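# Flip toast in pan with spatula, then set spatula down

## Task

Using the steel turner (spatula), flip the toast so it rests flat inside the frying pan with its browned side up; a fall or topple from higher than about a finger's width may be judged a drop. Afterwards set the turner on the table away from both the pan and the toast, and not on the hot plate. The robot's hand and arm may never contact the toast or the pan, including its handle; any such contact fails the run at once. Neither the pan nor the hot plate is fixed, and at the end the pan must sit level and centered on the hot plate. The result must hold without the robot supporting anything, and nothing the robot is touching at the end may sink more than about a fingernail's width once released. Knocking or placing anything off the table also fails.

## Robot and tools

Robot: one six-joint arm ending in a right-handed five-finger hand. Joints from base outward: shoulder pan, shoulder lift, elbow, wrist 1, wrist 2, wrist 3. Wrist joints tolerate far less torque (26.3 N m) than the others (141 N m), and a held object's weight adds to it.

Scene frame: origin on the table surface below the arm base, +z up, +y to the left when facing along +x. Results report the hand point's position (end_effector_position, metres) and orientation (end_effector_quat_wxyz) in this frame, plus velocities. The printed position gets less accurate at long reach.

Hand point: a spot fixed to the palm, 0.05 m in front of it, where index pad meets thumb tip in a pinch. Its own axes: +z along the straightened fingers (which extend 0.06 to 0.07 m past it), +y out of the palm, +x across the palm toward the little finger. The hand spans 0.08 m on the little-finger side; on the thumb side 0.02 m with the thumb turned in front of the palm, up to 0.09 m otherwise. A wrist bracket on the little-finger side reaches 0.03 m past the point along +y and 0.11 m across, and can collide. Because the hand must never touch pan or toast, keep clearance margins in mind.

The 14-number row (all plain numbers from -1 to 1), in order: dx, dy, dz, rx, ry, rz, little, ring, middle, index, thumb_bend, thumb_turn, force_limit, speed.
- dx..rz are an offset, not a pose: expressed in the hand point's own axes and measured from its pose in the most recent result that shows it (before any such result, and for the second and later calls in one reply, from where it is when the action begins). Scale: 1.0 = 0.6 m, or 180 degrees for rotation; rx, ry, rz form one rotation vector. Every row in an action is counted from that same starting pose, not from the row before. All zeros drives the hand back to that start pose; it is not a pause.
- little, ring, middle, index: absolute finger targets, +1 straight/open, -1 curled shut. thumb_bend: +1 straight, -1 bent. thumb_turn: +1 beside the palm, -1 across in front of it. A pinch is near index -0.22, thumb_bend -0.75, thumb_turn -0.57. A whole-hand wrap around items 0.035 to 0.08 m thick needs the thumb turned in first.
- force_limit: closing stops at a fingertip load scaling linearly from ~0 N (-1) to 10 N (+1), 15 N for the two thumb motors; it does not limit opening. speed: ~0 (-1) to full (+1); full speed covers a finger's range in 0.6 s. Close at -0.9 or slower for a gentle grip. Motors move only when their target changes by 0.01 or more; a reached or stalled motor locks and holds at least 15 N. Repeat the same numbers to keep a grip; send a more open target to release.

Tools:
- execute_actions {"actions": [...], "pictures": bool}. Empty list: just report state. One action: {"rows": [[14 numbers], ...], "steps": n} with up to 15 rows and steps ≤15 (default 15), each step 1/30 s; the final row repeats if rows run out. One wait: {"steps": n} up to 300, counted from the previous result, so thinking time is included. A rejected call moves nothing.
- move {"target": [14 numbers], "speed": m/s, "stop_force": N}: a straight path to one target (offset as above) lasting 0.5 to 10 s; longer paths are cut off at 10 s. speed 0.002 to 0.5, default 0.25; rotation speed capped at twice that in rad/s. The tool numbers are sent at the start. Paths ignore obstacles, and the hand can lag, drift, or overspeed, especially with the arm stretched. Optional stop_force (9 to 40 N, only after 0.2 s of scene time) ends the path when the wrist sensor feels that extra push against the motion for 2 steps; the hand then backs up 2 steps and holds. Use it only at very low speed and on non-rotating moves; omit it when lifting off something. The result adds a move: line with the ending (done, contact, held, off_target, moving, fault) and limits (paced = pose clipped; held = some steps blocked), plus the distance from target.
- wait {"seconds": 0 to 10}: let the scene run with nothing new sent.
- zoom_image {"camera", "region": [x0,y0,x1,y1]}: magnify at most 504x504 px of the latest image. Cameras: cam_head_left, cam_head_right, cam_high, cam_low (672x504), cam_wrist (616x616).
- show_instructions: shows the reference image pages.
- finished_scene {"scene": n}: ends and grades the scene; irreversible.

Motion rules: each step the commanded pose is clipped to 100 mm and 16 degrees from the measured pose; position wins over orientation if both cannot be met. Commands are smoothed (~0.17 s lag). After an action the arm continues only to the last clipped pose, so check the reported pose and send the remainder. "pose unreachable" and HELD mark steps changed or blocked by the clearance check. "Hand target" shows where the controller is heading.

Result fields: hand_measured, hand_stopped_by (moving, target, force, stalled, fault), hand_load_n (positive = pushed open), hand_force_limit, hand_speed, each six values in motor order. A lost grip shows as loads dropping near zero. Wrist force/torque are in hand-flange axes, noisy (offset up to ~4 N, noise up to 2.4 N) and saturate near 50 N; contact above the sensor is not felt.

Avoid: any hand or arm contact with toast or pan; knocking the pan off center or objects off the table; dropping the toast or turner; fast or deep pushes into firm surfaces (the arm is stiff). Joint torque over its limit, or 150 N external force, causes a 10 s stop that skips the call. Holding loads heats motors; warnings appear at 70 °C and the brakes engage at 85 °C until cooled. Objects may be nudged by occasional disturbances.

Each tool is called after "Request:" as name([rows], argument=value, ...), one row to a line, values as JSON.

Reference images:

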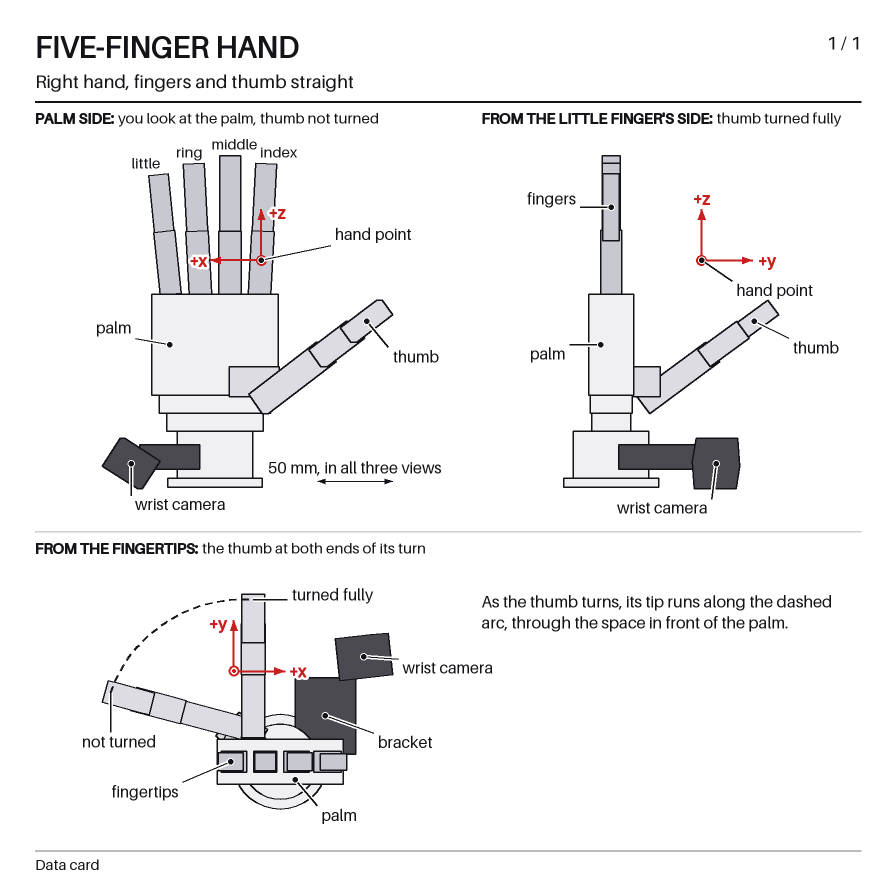

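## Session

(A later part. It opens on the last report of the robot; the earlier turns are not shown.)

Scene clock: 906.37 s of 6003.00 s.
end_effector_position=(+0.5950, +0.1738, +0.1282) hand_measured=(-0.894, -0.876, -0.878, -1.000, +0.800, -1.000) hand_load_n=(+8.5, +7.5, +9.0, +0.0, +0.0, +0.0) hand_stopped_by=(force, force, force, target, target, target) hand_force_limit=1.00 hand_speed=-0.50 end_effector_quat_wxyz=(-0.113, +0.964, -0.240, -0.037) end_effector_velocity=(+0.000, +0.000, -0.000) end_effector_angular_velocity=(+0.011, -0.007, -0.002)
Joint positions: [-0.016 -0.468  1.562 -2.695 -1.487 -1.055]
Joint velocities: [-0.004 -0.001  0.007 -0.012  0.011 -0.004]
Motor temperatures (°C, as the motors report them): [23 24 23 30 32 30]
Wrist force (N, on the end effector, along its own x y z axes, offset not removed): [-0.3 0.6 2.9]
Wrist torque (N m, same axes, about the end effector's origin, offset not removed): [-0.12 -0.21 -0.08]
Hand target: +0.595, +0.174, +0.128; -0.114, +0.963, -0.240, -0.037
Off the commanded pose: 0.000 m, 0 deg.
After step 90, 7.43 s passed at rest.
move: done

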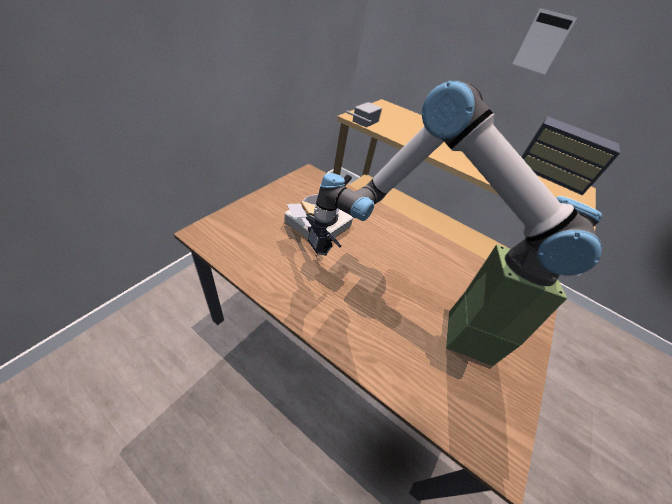

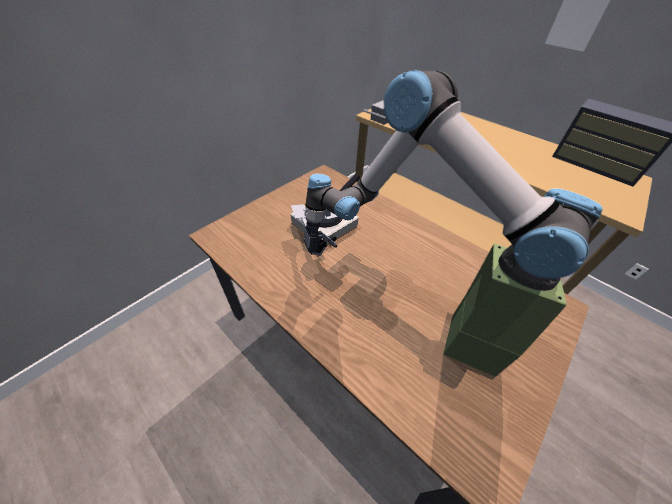

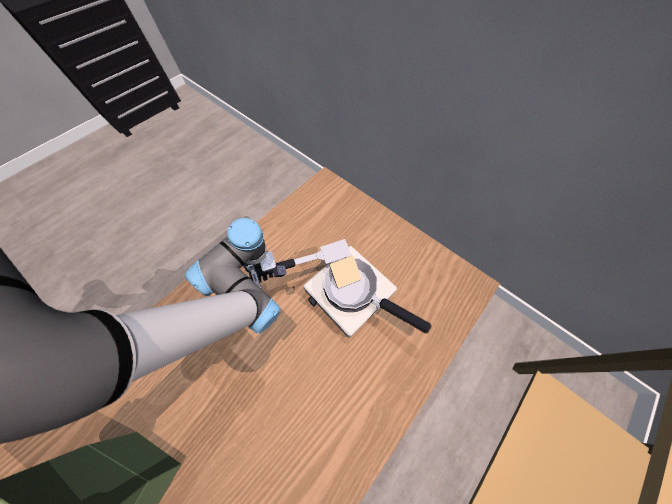

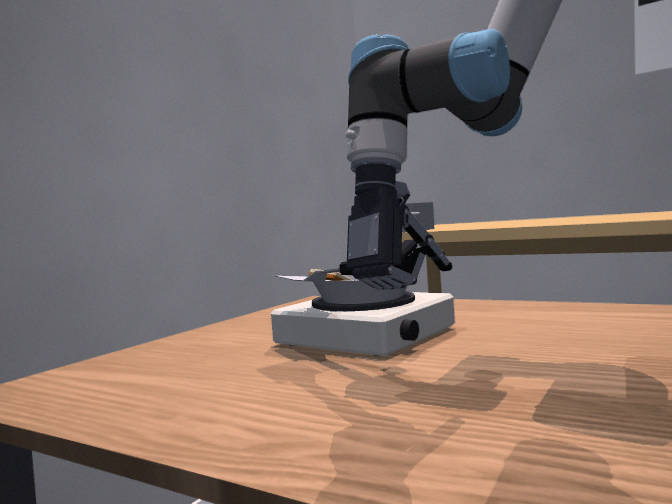

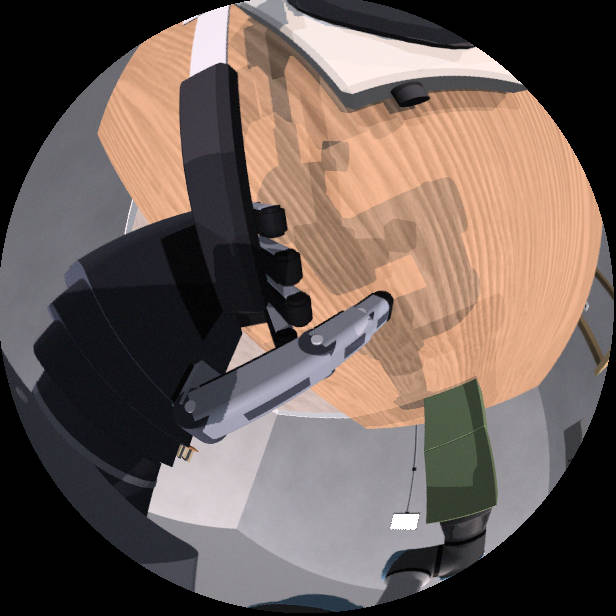

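Request:
move(target=[0,0.0367,-0.0078,-0.002,-0.0033,-0.0162,-1,-1,-1,-1,0.8,-1,1,-0.5], speed=0.02)

Request:
zoom_image(camera="cam_low", region=[265,250,365,310])

Request:
zoom_image(camera="cam_head_left", region=[280,190,330,230])

Request:
zoom_image(camera="cam_high", region=[300,230,390,320])

Scene clock: 916.23 s of 6003.00 s.
end_effector_position=(+0.5849, +0.1540, +0.1283) hand_measured=(-0.894, -0.876, -0.878, -1.000, +0.800, -1.000) hand_load_n=(+8.5, +7.5, +9.0, +0.0, +0.0, +0.0) hand_stopped_by=(force, force, force, target, target, target) hand_force_limit=1.00 hand_speed=-0.50 end_effector_quat_wxyz=(-0.112, +0.969, -0.215, -0.040) end_effector_velocity=(-0.001, -0.002, -0.000) end_effector_angular_velocity=(-0.000, -0.000, +0.005)
Joint positions: [-0.041 -0.489  1.608 -2.706 -1.487 -1.131]
Joint velocities: [-0.002 -0.002  0.005 -0.001 -0.    -0.008]
Motor temperatures (°C, as the motors report them): [23 24 23 30 32 30]
Wrist force (N, on the end effector, along its own x y z axes, offset not removed): [1.9 -0.3 5.1]
Wrist torque (N m, same axes, about the end effector's origin, offset not removed): [-0.30 -0.86 -0.03]
Hand target: +0.585, +0.154, +0.128; -0.112, +0.969, -0.215, -0.040
Off the commanded pose: 0.000 m, 0 deg.
After step 90, 5.27 s passed at rest.
move: done

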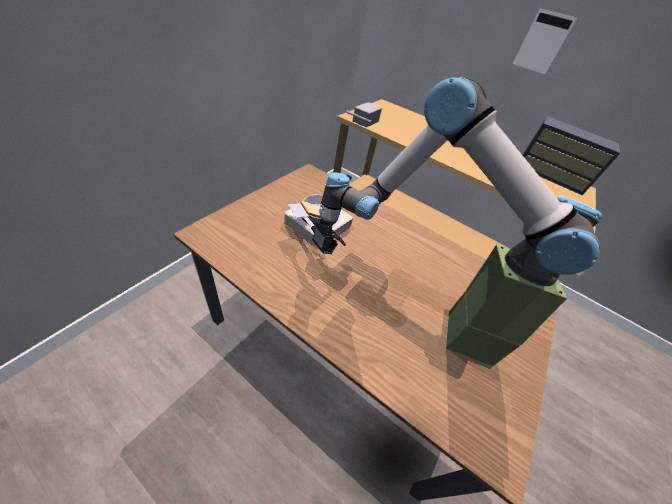

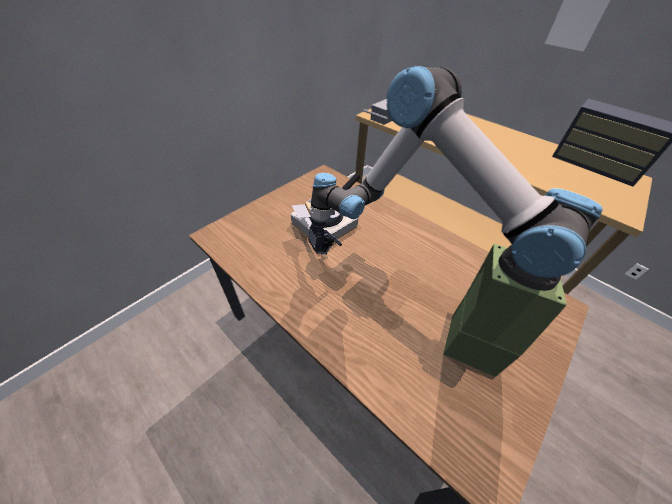

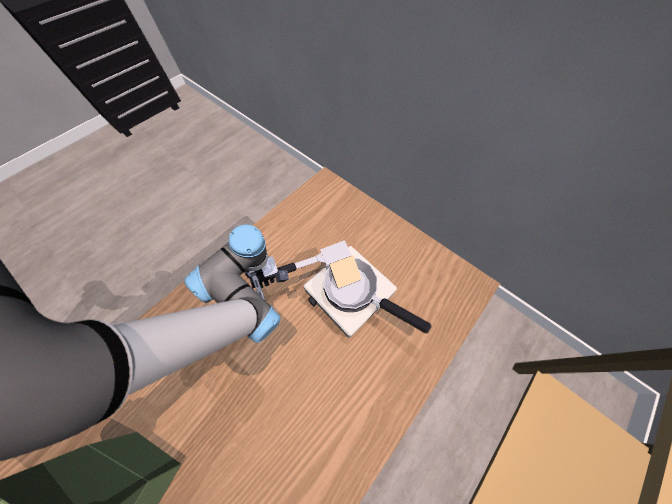

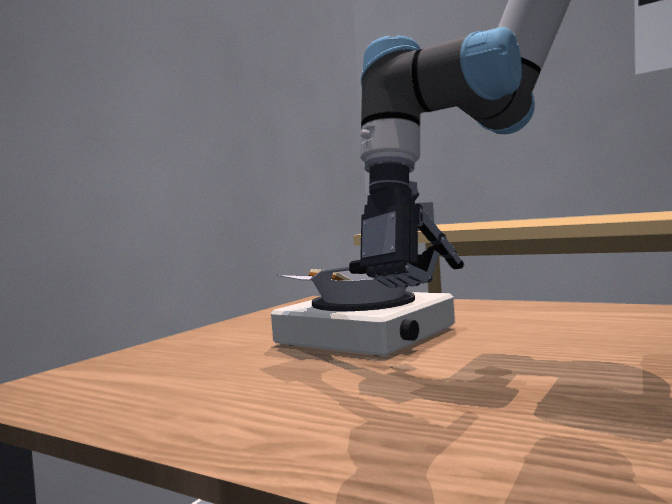

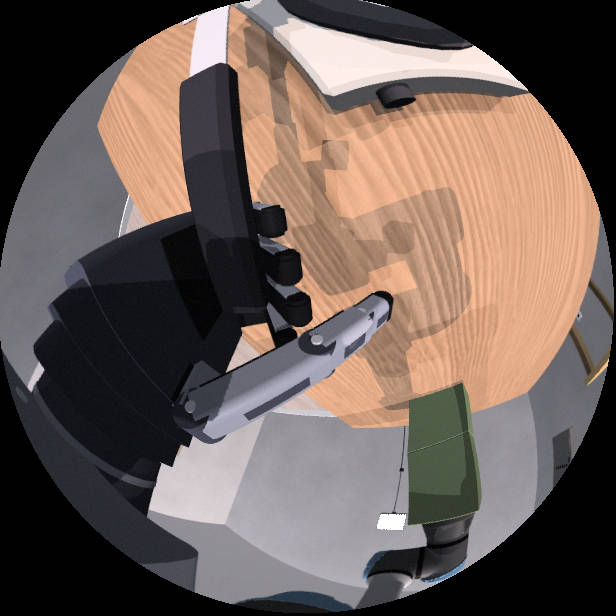

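Region (265, 250, 365, 310) of cam_low's 672x504 image, scaled by 5.040, with more detail than that image has; it fills the top 302 rows of this view, and the rest is white.

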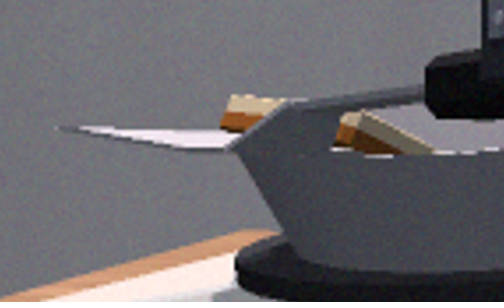

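Region (280, 190, 330, 230) of cam_head_left's 672x504 image, scaled by 10.080, with more detail than that image has; it fills the top 403 rows of this view, and the rest is white.

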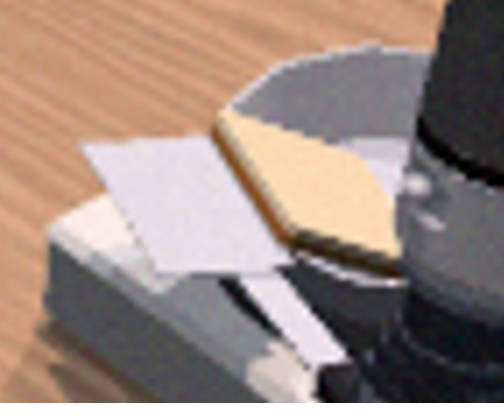

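Region (300, 230, 390, 320) of cam_high's 672x504 image, scaled by 5.600, with more detail than that image has.

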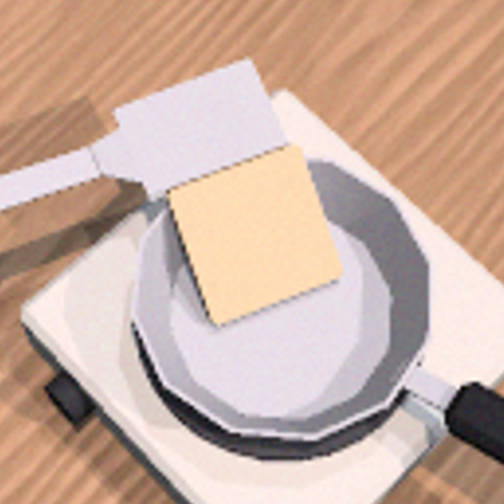

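Going under. Continue horizontally 10 mm with 1 mm up.

Request:
move(target=[0,0.016,-0.005,0,0,0,-1,-1,-1,-1,0.8,-1,1,-0.5], speed=0.015)

Request:
zoom_image(camera="cam_low", region=[265,250,365,310])

Request:
zoom_image(camera="cam_head_left", region=[280,190,330,230])

Scene clock: 921.93 s of 6003.00 s.
end_effector_position=(+0.5810, +0.1451, +0.1292) hand_measured=(-0.894, -0.876, -0.878, -1.000, +0.800, -1.000) hand_load_n=(+8.5, +7.5, +9.0, +0.0, +0.0, +0.0) hand_stopped_by=(force, force, force, target, target, target) hand_force_limit=1.00 hand_speed=-0.50 end_effector_quat_wxyz=(-0.112, +0.969, -0.215, -0.040) end_effector_velocity=(-0.001, -0.003, +0.000) end_effector_angular_velocity=(+0.000, +0.000, -0.000)
Joint positions: [-0.055 -0.499  1.629 -2.715 -1.487 -1.145]
Joint velocities: [-0.004 -0.003  0.006 -0.003  0.    -0.004]
Motor temperatures (°C, as the motors report them): [23 24 23 30 32 30]
Wrist force (N, on the end effector, along its own x y z axes, offset not removed): [-2.3 -1.2 6.1]
Wrist torque (N m, same axes, about the end effector's origin, offset not removed): [-0.64 -0.16 -0.14]
Hand target: +0.581, +0.145, +0.129; -0.112, +0.969, -0.215, -0.040
Off the commanded pose: 0.000 m, 0 deg.
After step 90, 1.80 s passed at rest.
move: done

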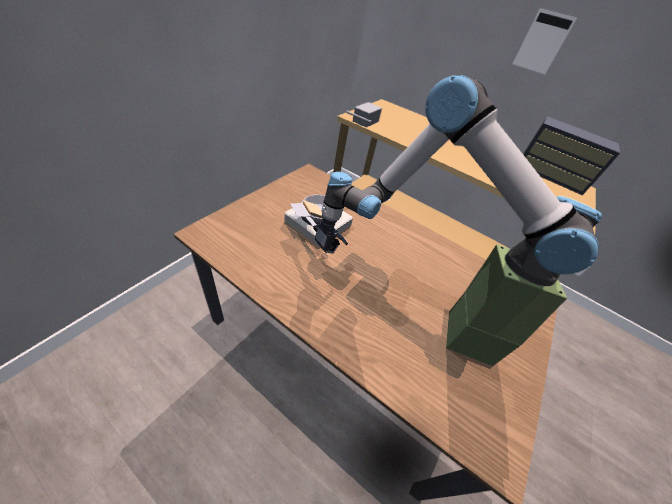

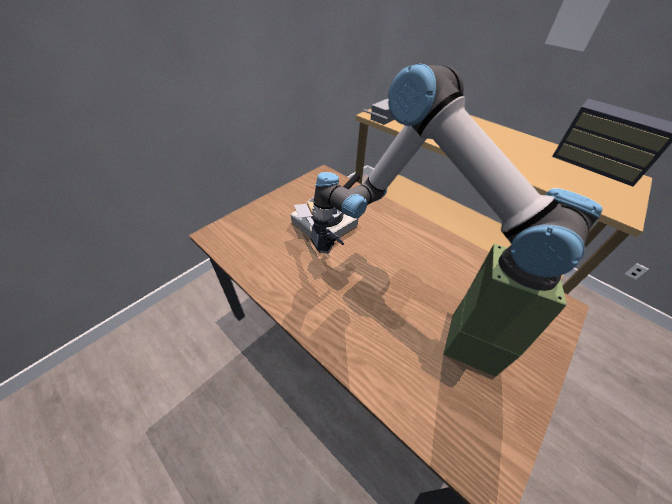

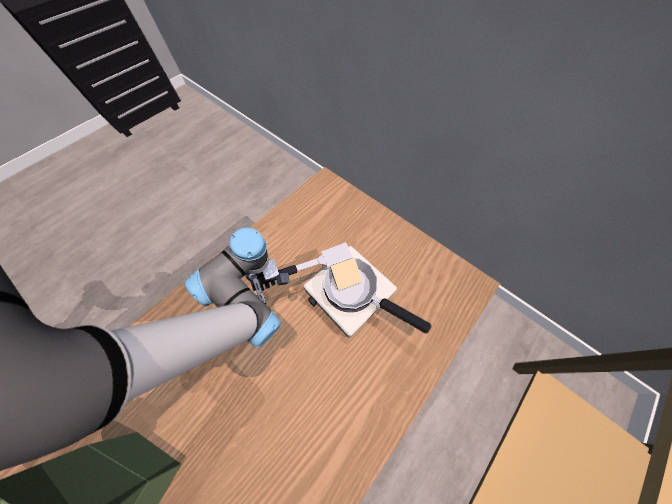

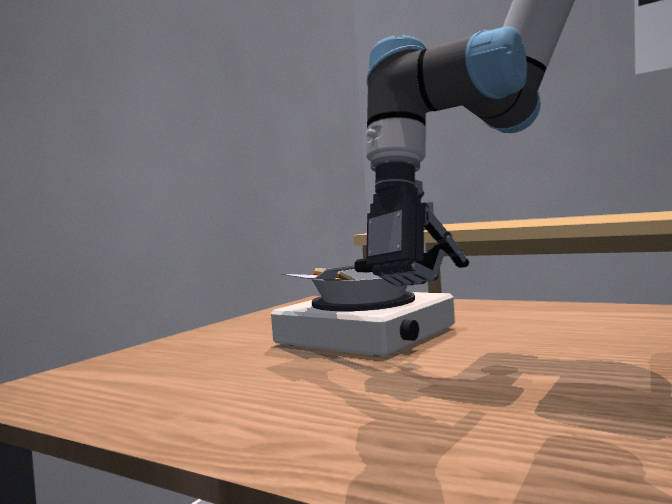

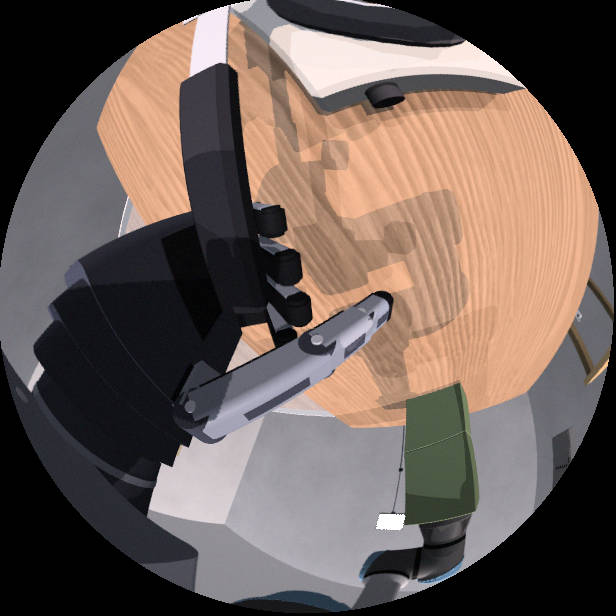

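Region (265, 250, 365, 310) of cam_low's 672x504 image, scaled by 5.040, with more detail than that image has; it fills the top 302 rows of this view, and the rest is white.

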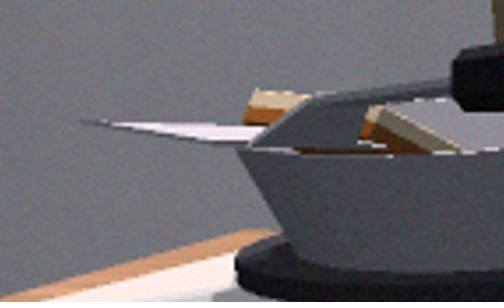

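Region (280, 190, 330, 230) of cam_head_left's 672x504 image, scaled by 10.080, with more detail than that image has; it fills the top 403 rows of this view, and the rest is white.

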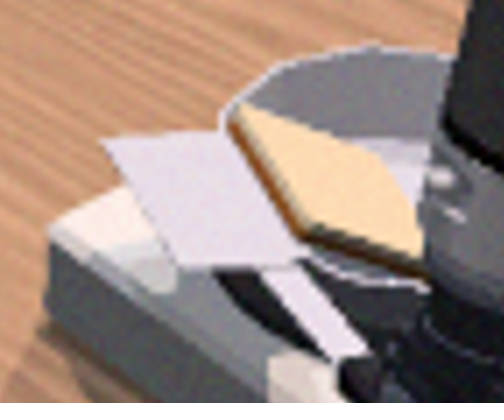

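Request:
move(target=[0,0.0735,-0.015,0,0,0,-1,-1,-1,-1,0.8,-1,1,-0.5], speed=0.02)

Request:
zoom_image(camera="cam_low", region=[300,240,420,310])

Request:
zoom_image(camera="cam_high", region=[300,230,390,320])

Scene clock: 931.37 s of 6003.00 s.
end_effector_position=(+0.5627, +0.1043, +0.1291) hand_measured=(-0.894, -0.876, -0.878, -1.000, +0.800, -1.000) hand_load_n=(+8.5, +7.5, +9.0, +0.0, +0.0, +0.0) hand_stopped_by=(force, force, force, target, target, target) hand_force_limit=1.00 hand_speed=-0.50 end_effector_quat_wxyz=(-0.112, +0.969, -0.215, -0.040) end_effector_velocity=(-0.001, -0.003, +0.000) end_effector_angular_velocity=(-0.001, -0.000, -0.001)
Joint positions: [-0.12  -0.536  1.715 -2.759 -1.486 -1.211]
Joint velocities: [-0.004 -0.002  0.005 -0.003 -0.001 -0.004]
Motor temperatures (°C, as the motors report them): [23 24 23 30 32 30]
Wrist force (N, on the end effector, along its own x y z axes, offset not removed): [-1.2 -0.4 5.6]
Wrist torque (N m, same axes, about the end effector's origin, offset not removed): [-0.32 -0.32 -0.04]
Hand target: +0.563, +0.104, +0.129; -0.112, +0.969, -0.215, -0.040
Off the commanded pose: 0.000 m, 0 deg.
After step 90, 3.90 s passed at rest.
move: done

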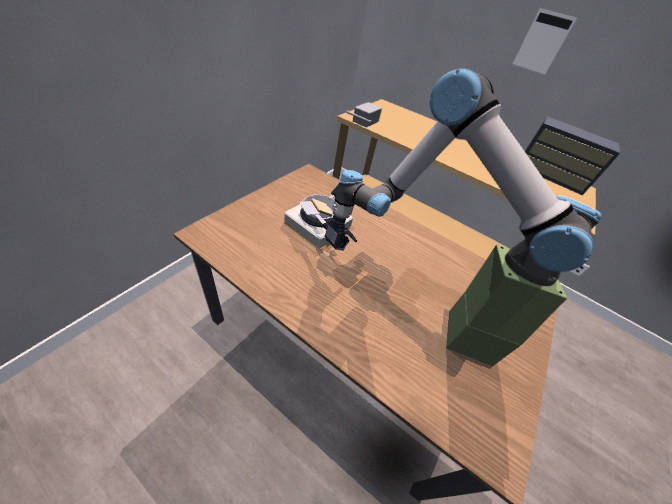

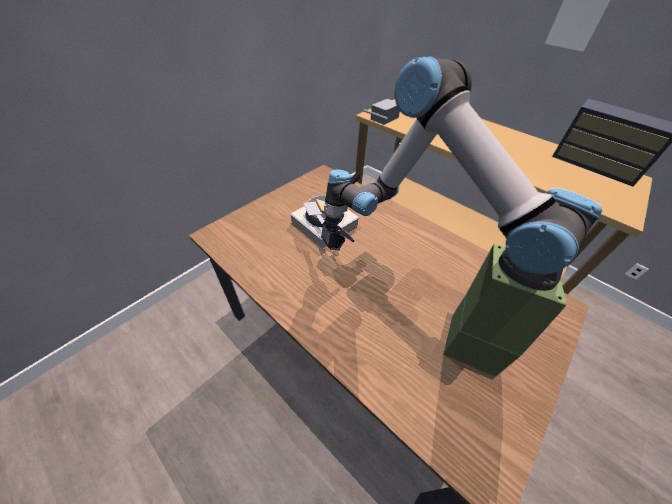

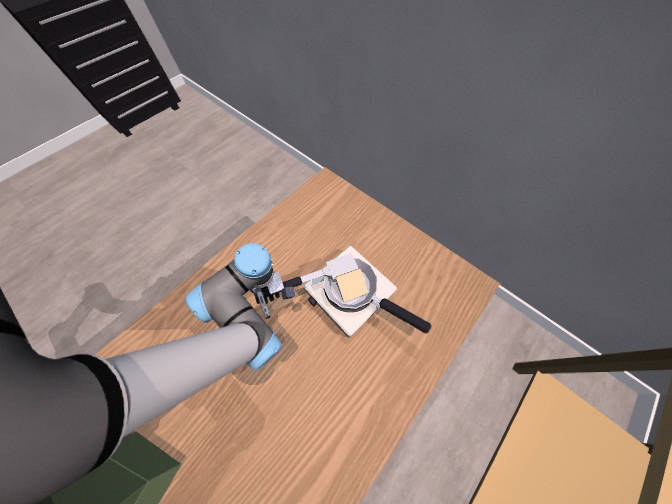

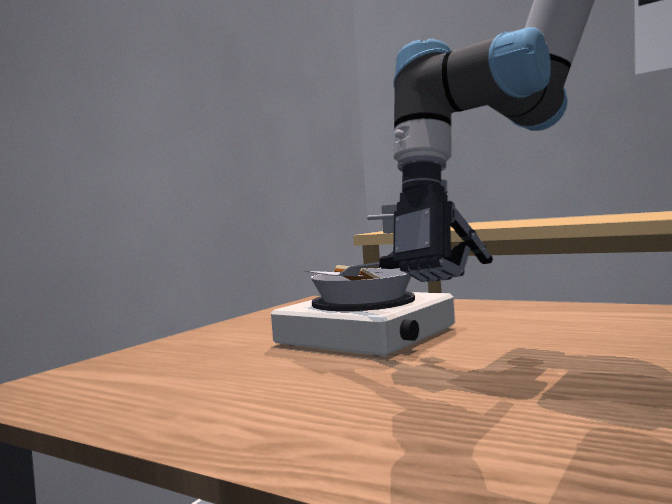

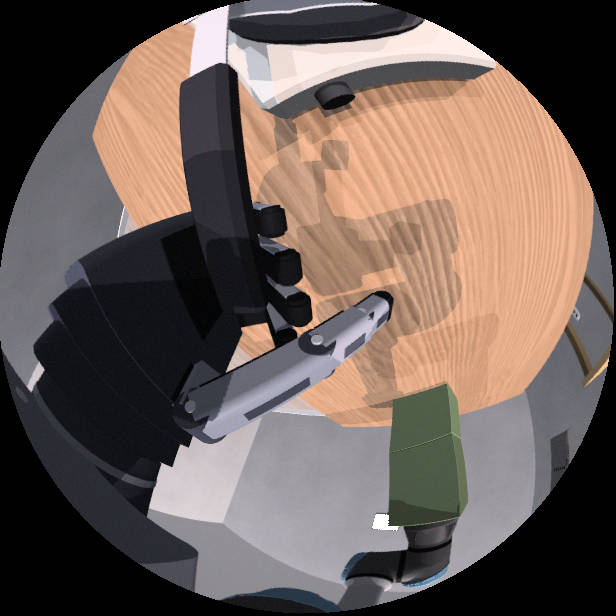

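Region (300, 240, 420, 310) of cam_low's 672x504 image, scaled by 4.200, with more detail than that image has; it fills the top 294 rows of this view, and the rest is white.

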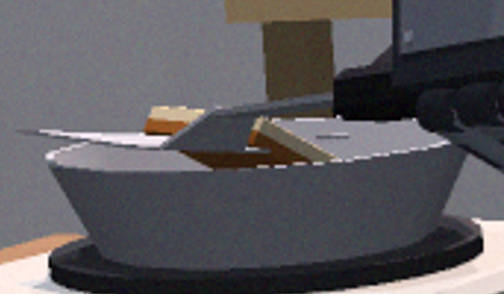

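Region (300, 230, 390, 320) of cam_high's 672x504 image, scaled by 5.600, with more detail than that image has.

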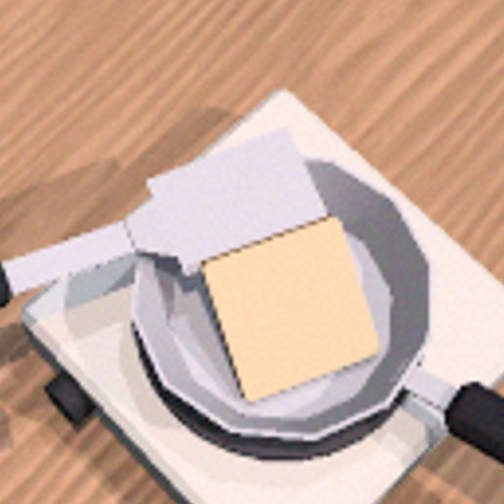

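Near the wall. Continue 2 cm.

Request:
move(target=[0,0.033,-0.007,0,0,0,-1,-1,-1,-1,0.8,-1,1,-0.5], speed=0.015)

Request:
zoom_image(camera="cam_low", region=[300,240,420,310])

Request:
zoom_image(camera="cam_high", region=[300,230,390,320])

Scene clock: 939.00 s of 6003.00 s.
end_effector_position=(+0.5545, +0.0861, +0.1292) hand_measured=(-0.894, -0.876, -0.878, -1.000, +0.800, -1.000) hand_load_n=(+8.5, +7.5, +9.0, +0.0, +0.0, +0.0) hand_stopped_by=(force, force, force, target, target, target) hand_force_limit=1.00 hand_speed=-0.50 end_effector_quat_wxyz=(-0.112, +0.969, -0.215, -0.040) end_effector_velocity=(-0.001, -0.002, +0.000) end_effector_angular_velocity=(-0.001, -0.000, +0.000)
Joint positions: [-0.151 -0.552  1.75  -2.776 -1.486 -1.241]
Joint velocities: [-0.004 -0.002  0.005 -0.002 -0.001 -0.004]
Motor temperatures (°C, as the motors report them): [23 24 23 30 32 30]
Wrist force (N, on the end effector, along its own x y z axes, offset not removed): [-2.8 1.0 7.5]
Wrist torque (N m, same axes, about the end effector's origin, offset not removed): [-0.42 -0.11 -0.21]
Hand target: +0.554, +0.086, +0.129; -0.112, +0.969, -0.215, -0.040
Off the commanded pose: 0.000 m, 0 deg.
After step 90, 3.03 s passed at rest.
move: done

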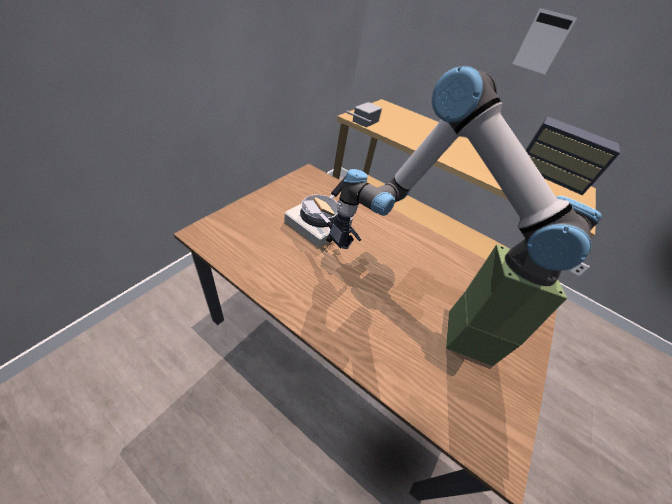

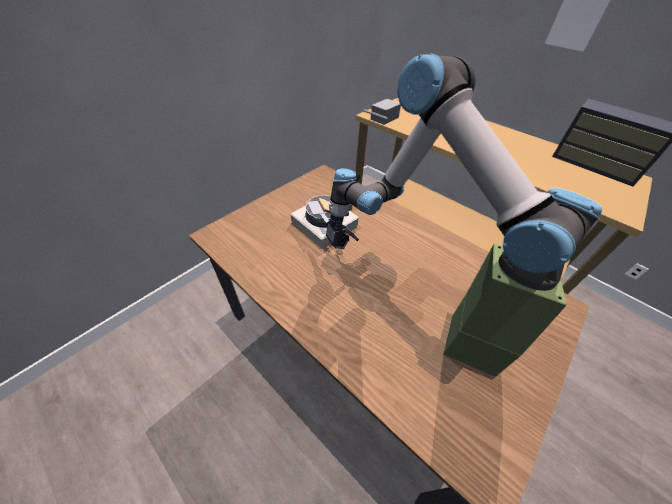

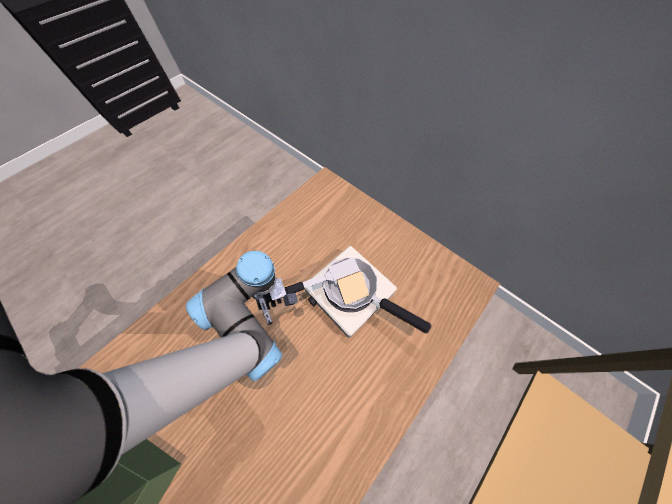

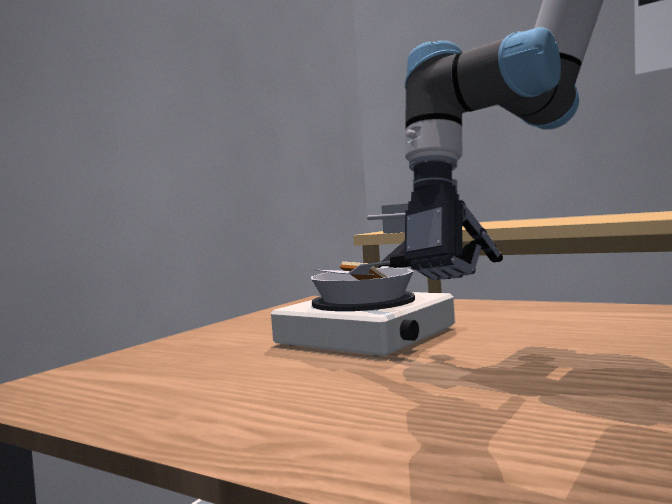

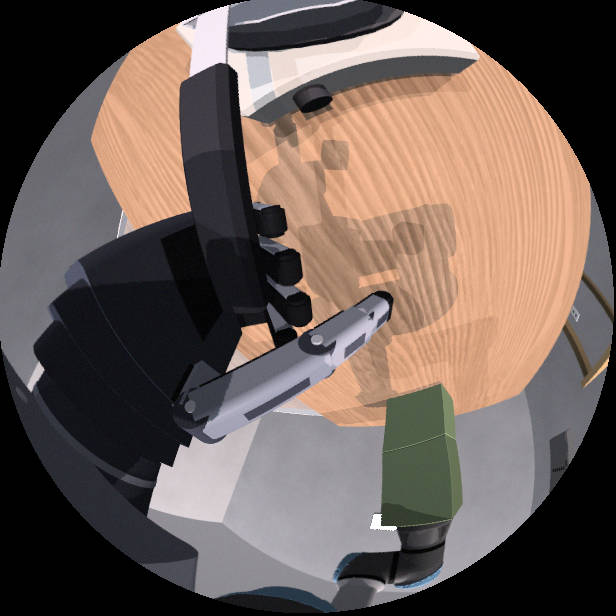

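Region (300, 240, 420, 310) of cam_low's 672x504 image, scaled by 4.200, with more detail than that image has; it fills the top 294 rows of this view, and the rest is white.

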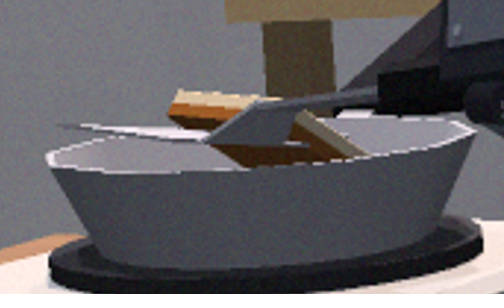

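Region (300, 230, 390, 320) of cam_high's 672x504 image, scaled by 5.600, with more detail than that image has.

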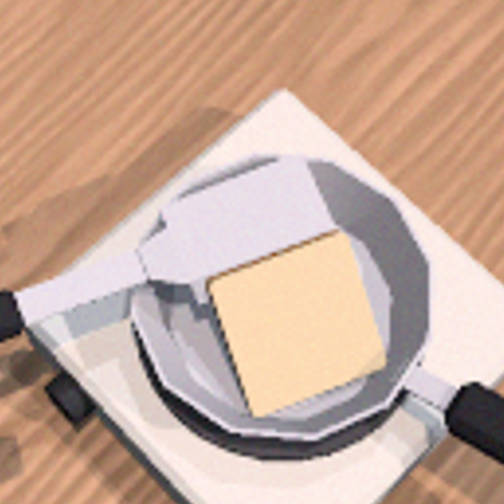

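Request:
move(target=[-0.003,0.032,-0.029,0,0,0,-1,-1,-1,-1,0.8,-1,1,-0.5], speed=0.015)

Request:
zoom_image(camera="cam_low", region=[310,220,430,310])

Request:
zoom_image(camera="cam_head_left", region=[290,180,350,235])

Scene clock: 947.87 s of 6003.00 s.
end_effector_position=(+0.5454, +0.0660, +0.1423) hand_measured=(-0.894, -0.876, -0.878, -1.000, +0.800, -1.000) hand_load_n=(+8.5, +7.5, +9.0, +0.0, +0.0, +0.0) hand_stopped_by=(force, force, force, target, target, target) hand_force_limit=1.00 hand_speed=-0.50 end_effector_quat_wxyz=(-0.112, +0.969, -0.215, -0.040) end_effector_velocity=(-0.001, -0.002, +0.001) end_effector_angular_velocity=(+0.001, +0.001, -0.000)
Joint positions: [-0.182 -0.598  1.8   -2.777 -1.486 -1.273]
Joint velocities: [-0.003 -0.005  0.005  0.001  0.001 -0.003]
Motor temperatures (°C, as the motors report them): [23 24 23 30 32 30]
Wrist force (N, on the end effector, along its own x y z axes, offset not removed): [-2.0 1.0 5.2]
Wrist torque (N m, same axes, about the end effector's origin, offset not removed): [-0.07 -0.16 -0.13]
Hand target: +0.545, +0.066, +0.142; -0.112, +0.969, -0.215, -0.040
Off the commanded pose: 0.000 m, 0 deg.
After step 90, 3.90 s passed at rest.
move: done

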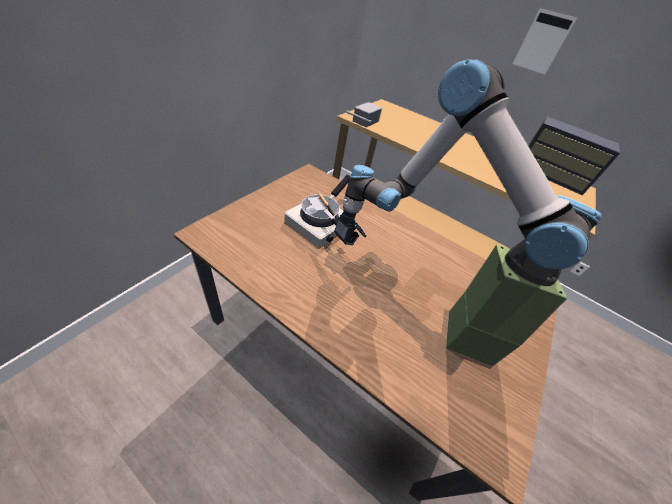

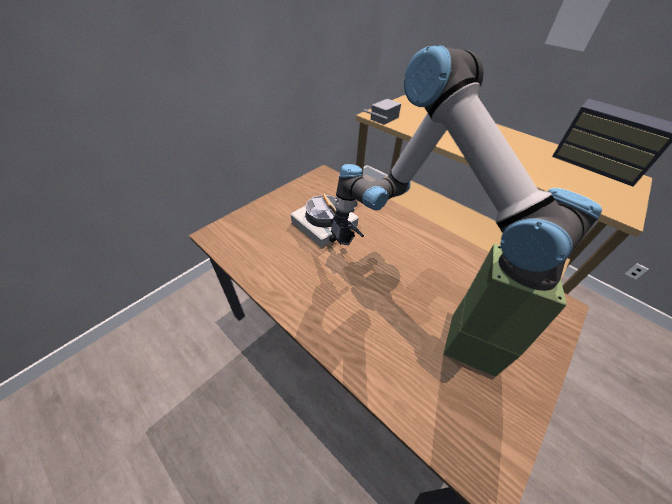

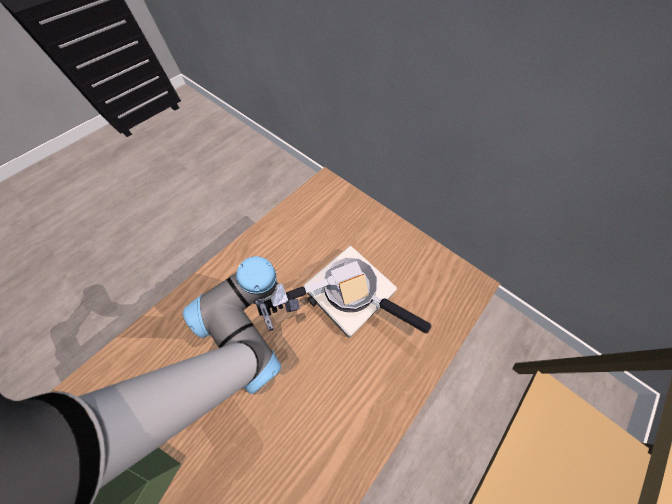

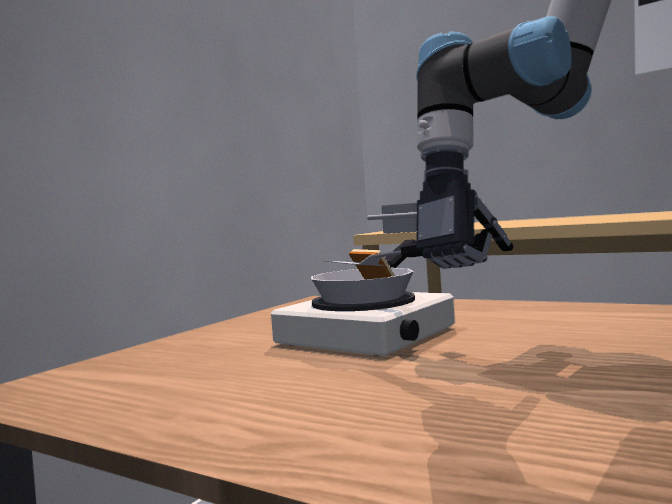

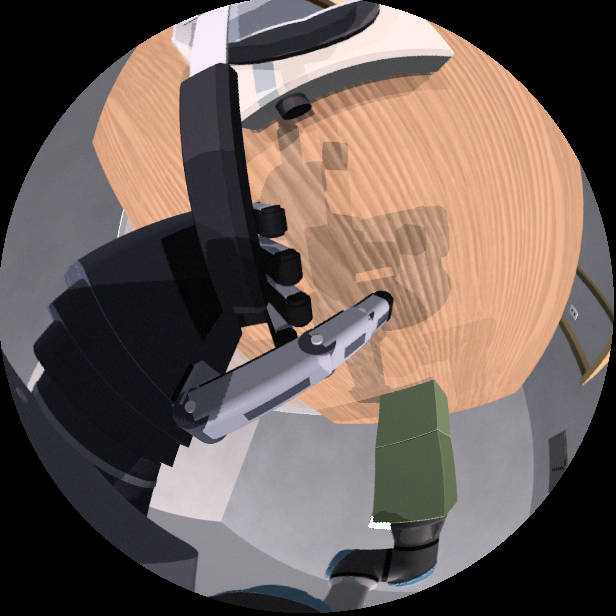

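Region (310, 220, 430, 310) of cam_low's 672x504 image, scaled by 4.200, with more detail than that image has; it fills the top 378 rows of this view, and the rest is white.

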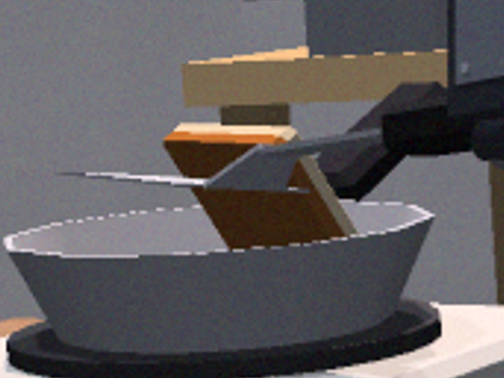

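Region (290, 180, 350, 235) of cam_head_left's 672x504 image, scaled by 8.400, with more detail than that image has; it fills the top 462 rows of this view, and the rest is white.

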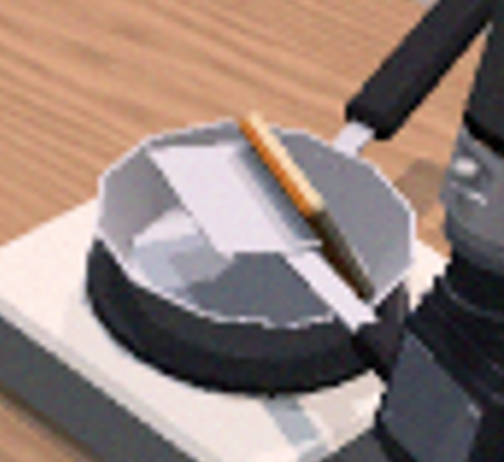

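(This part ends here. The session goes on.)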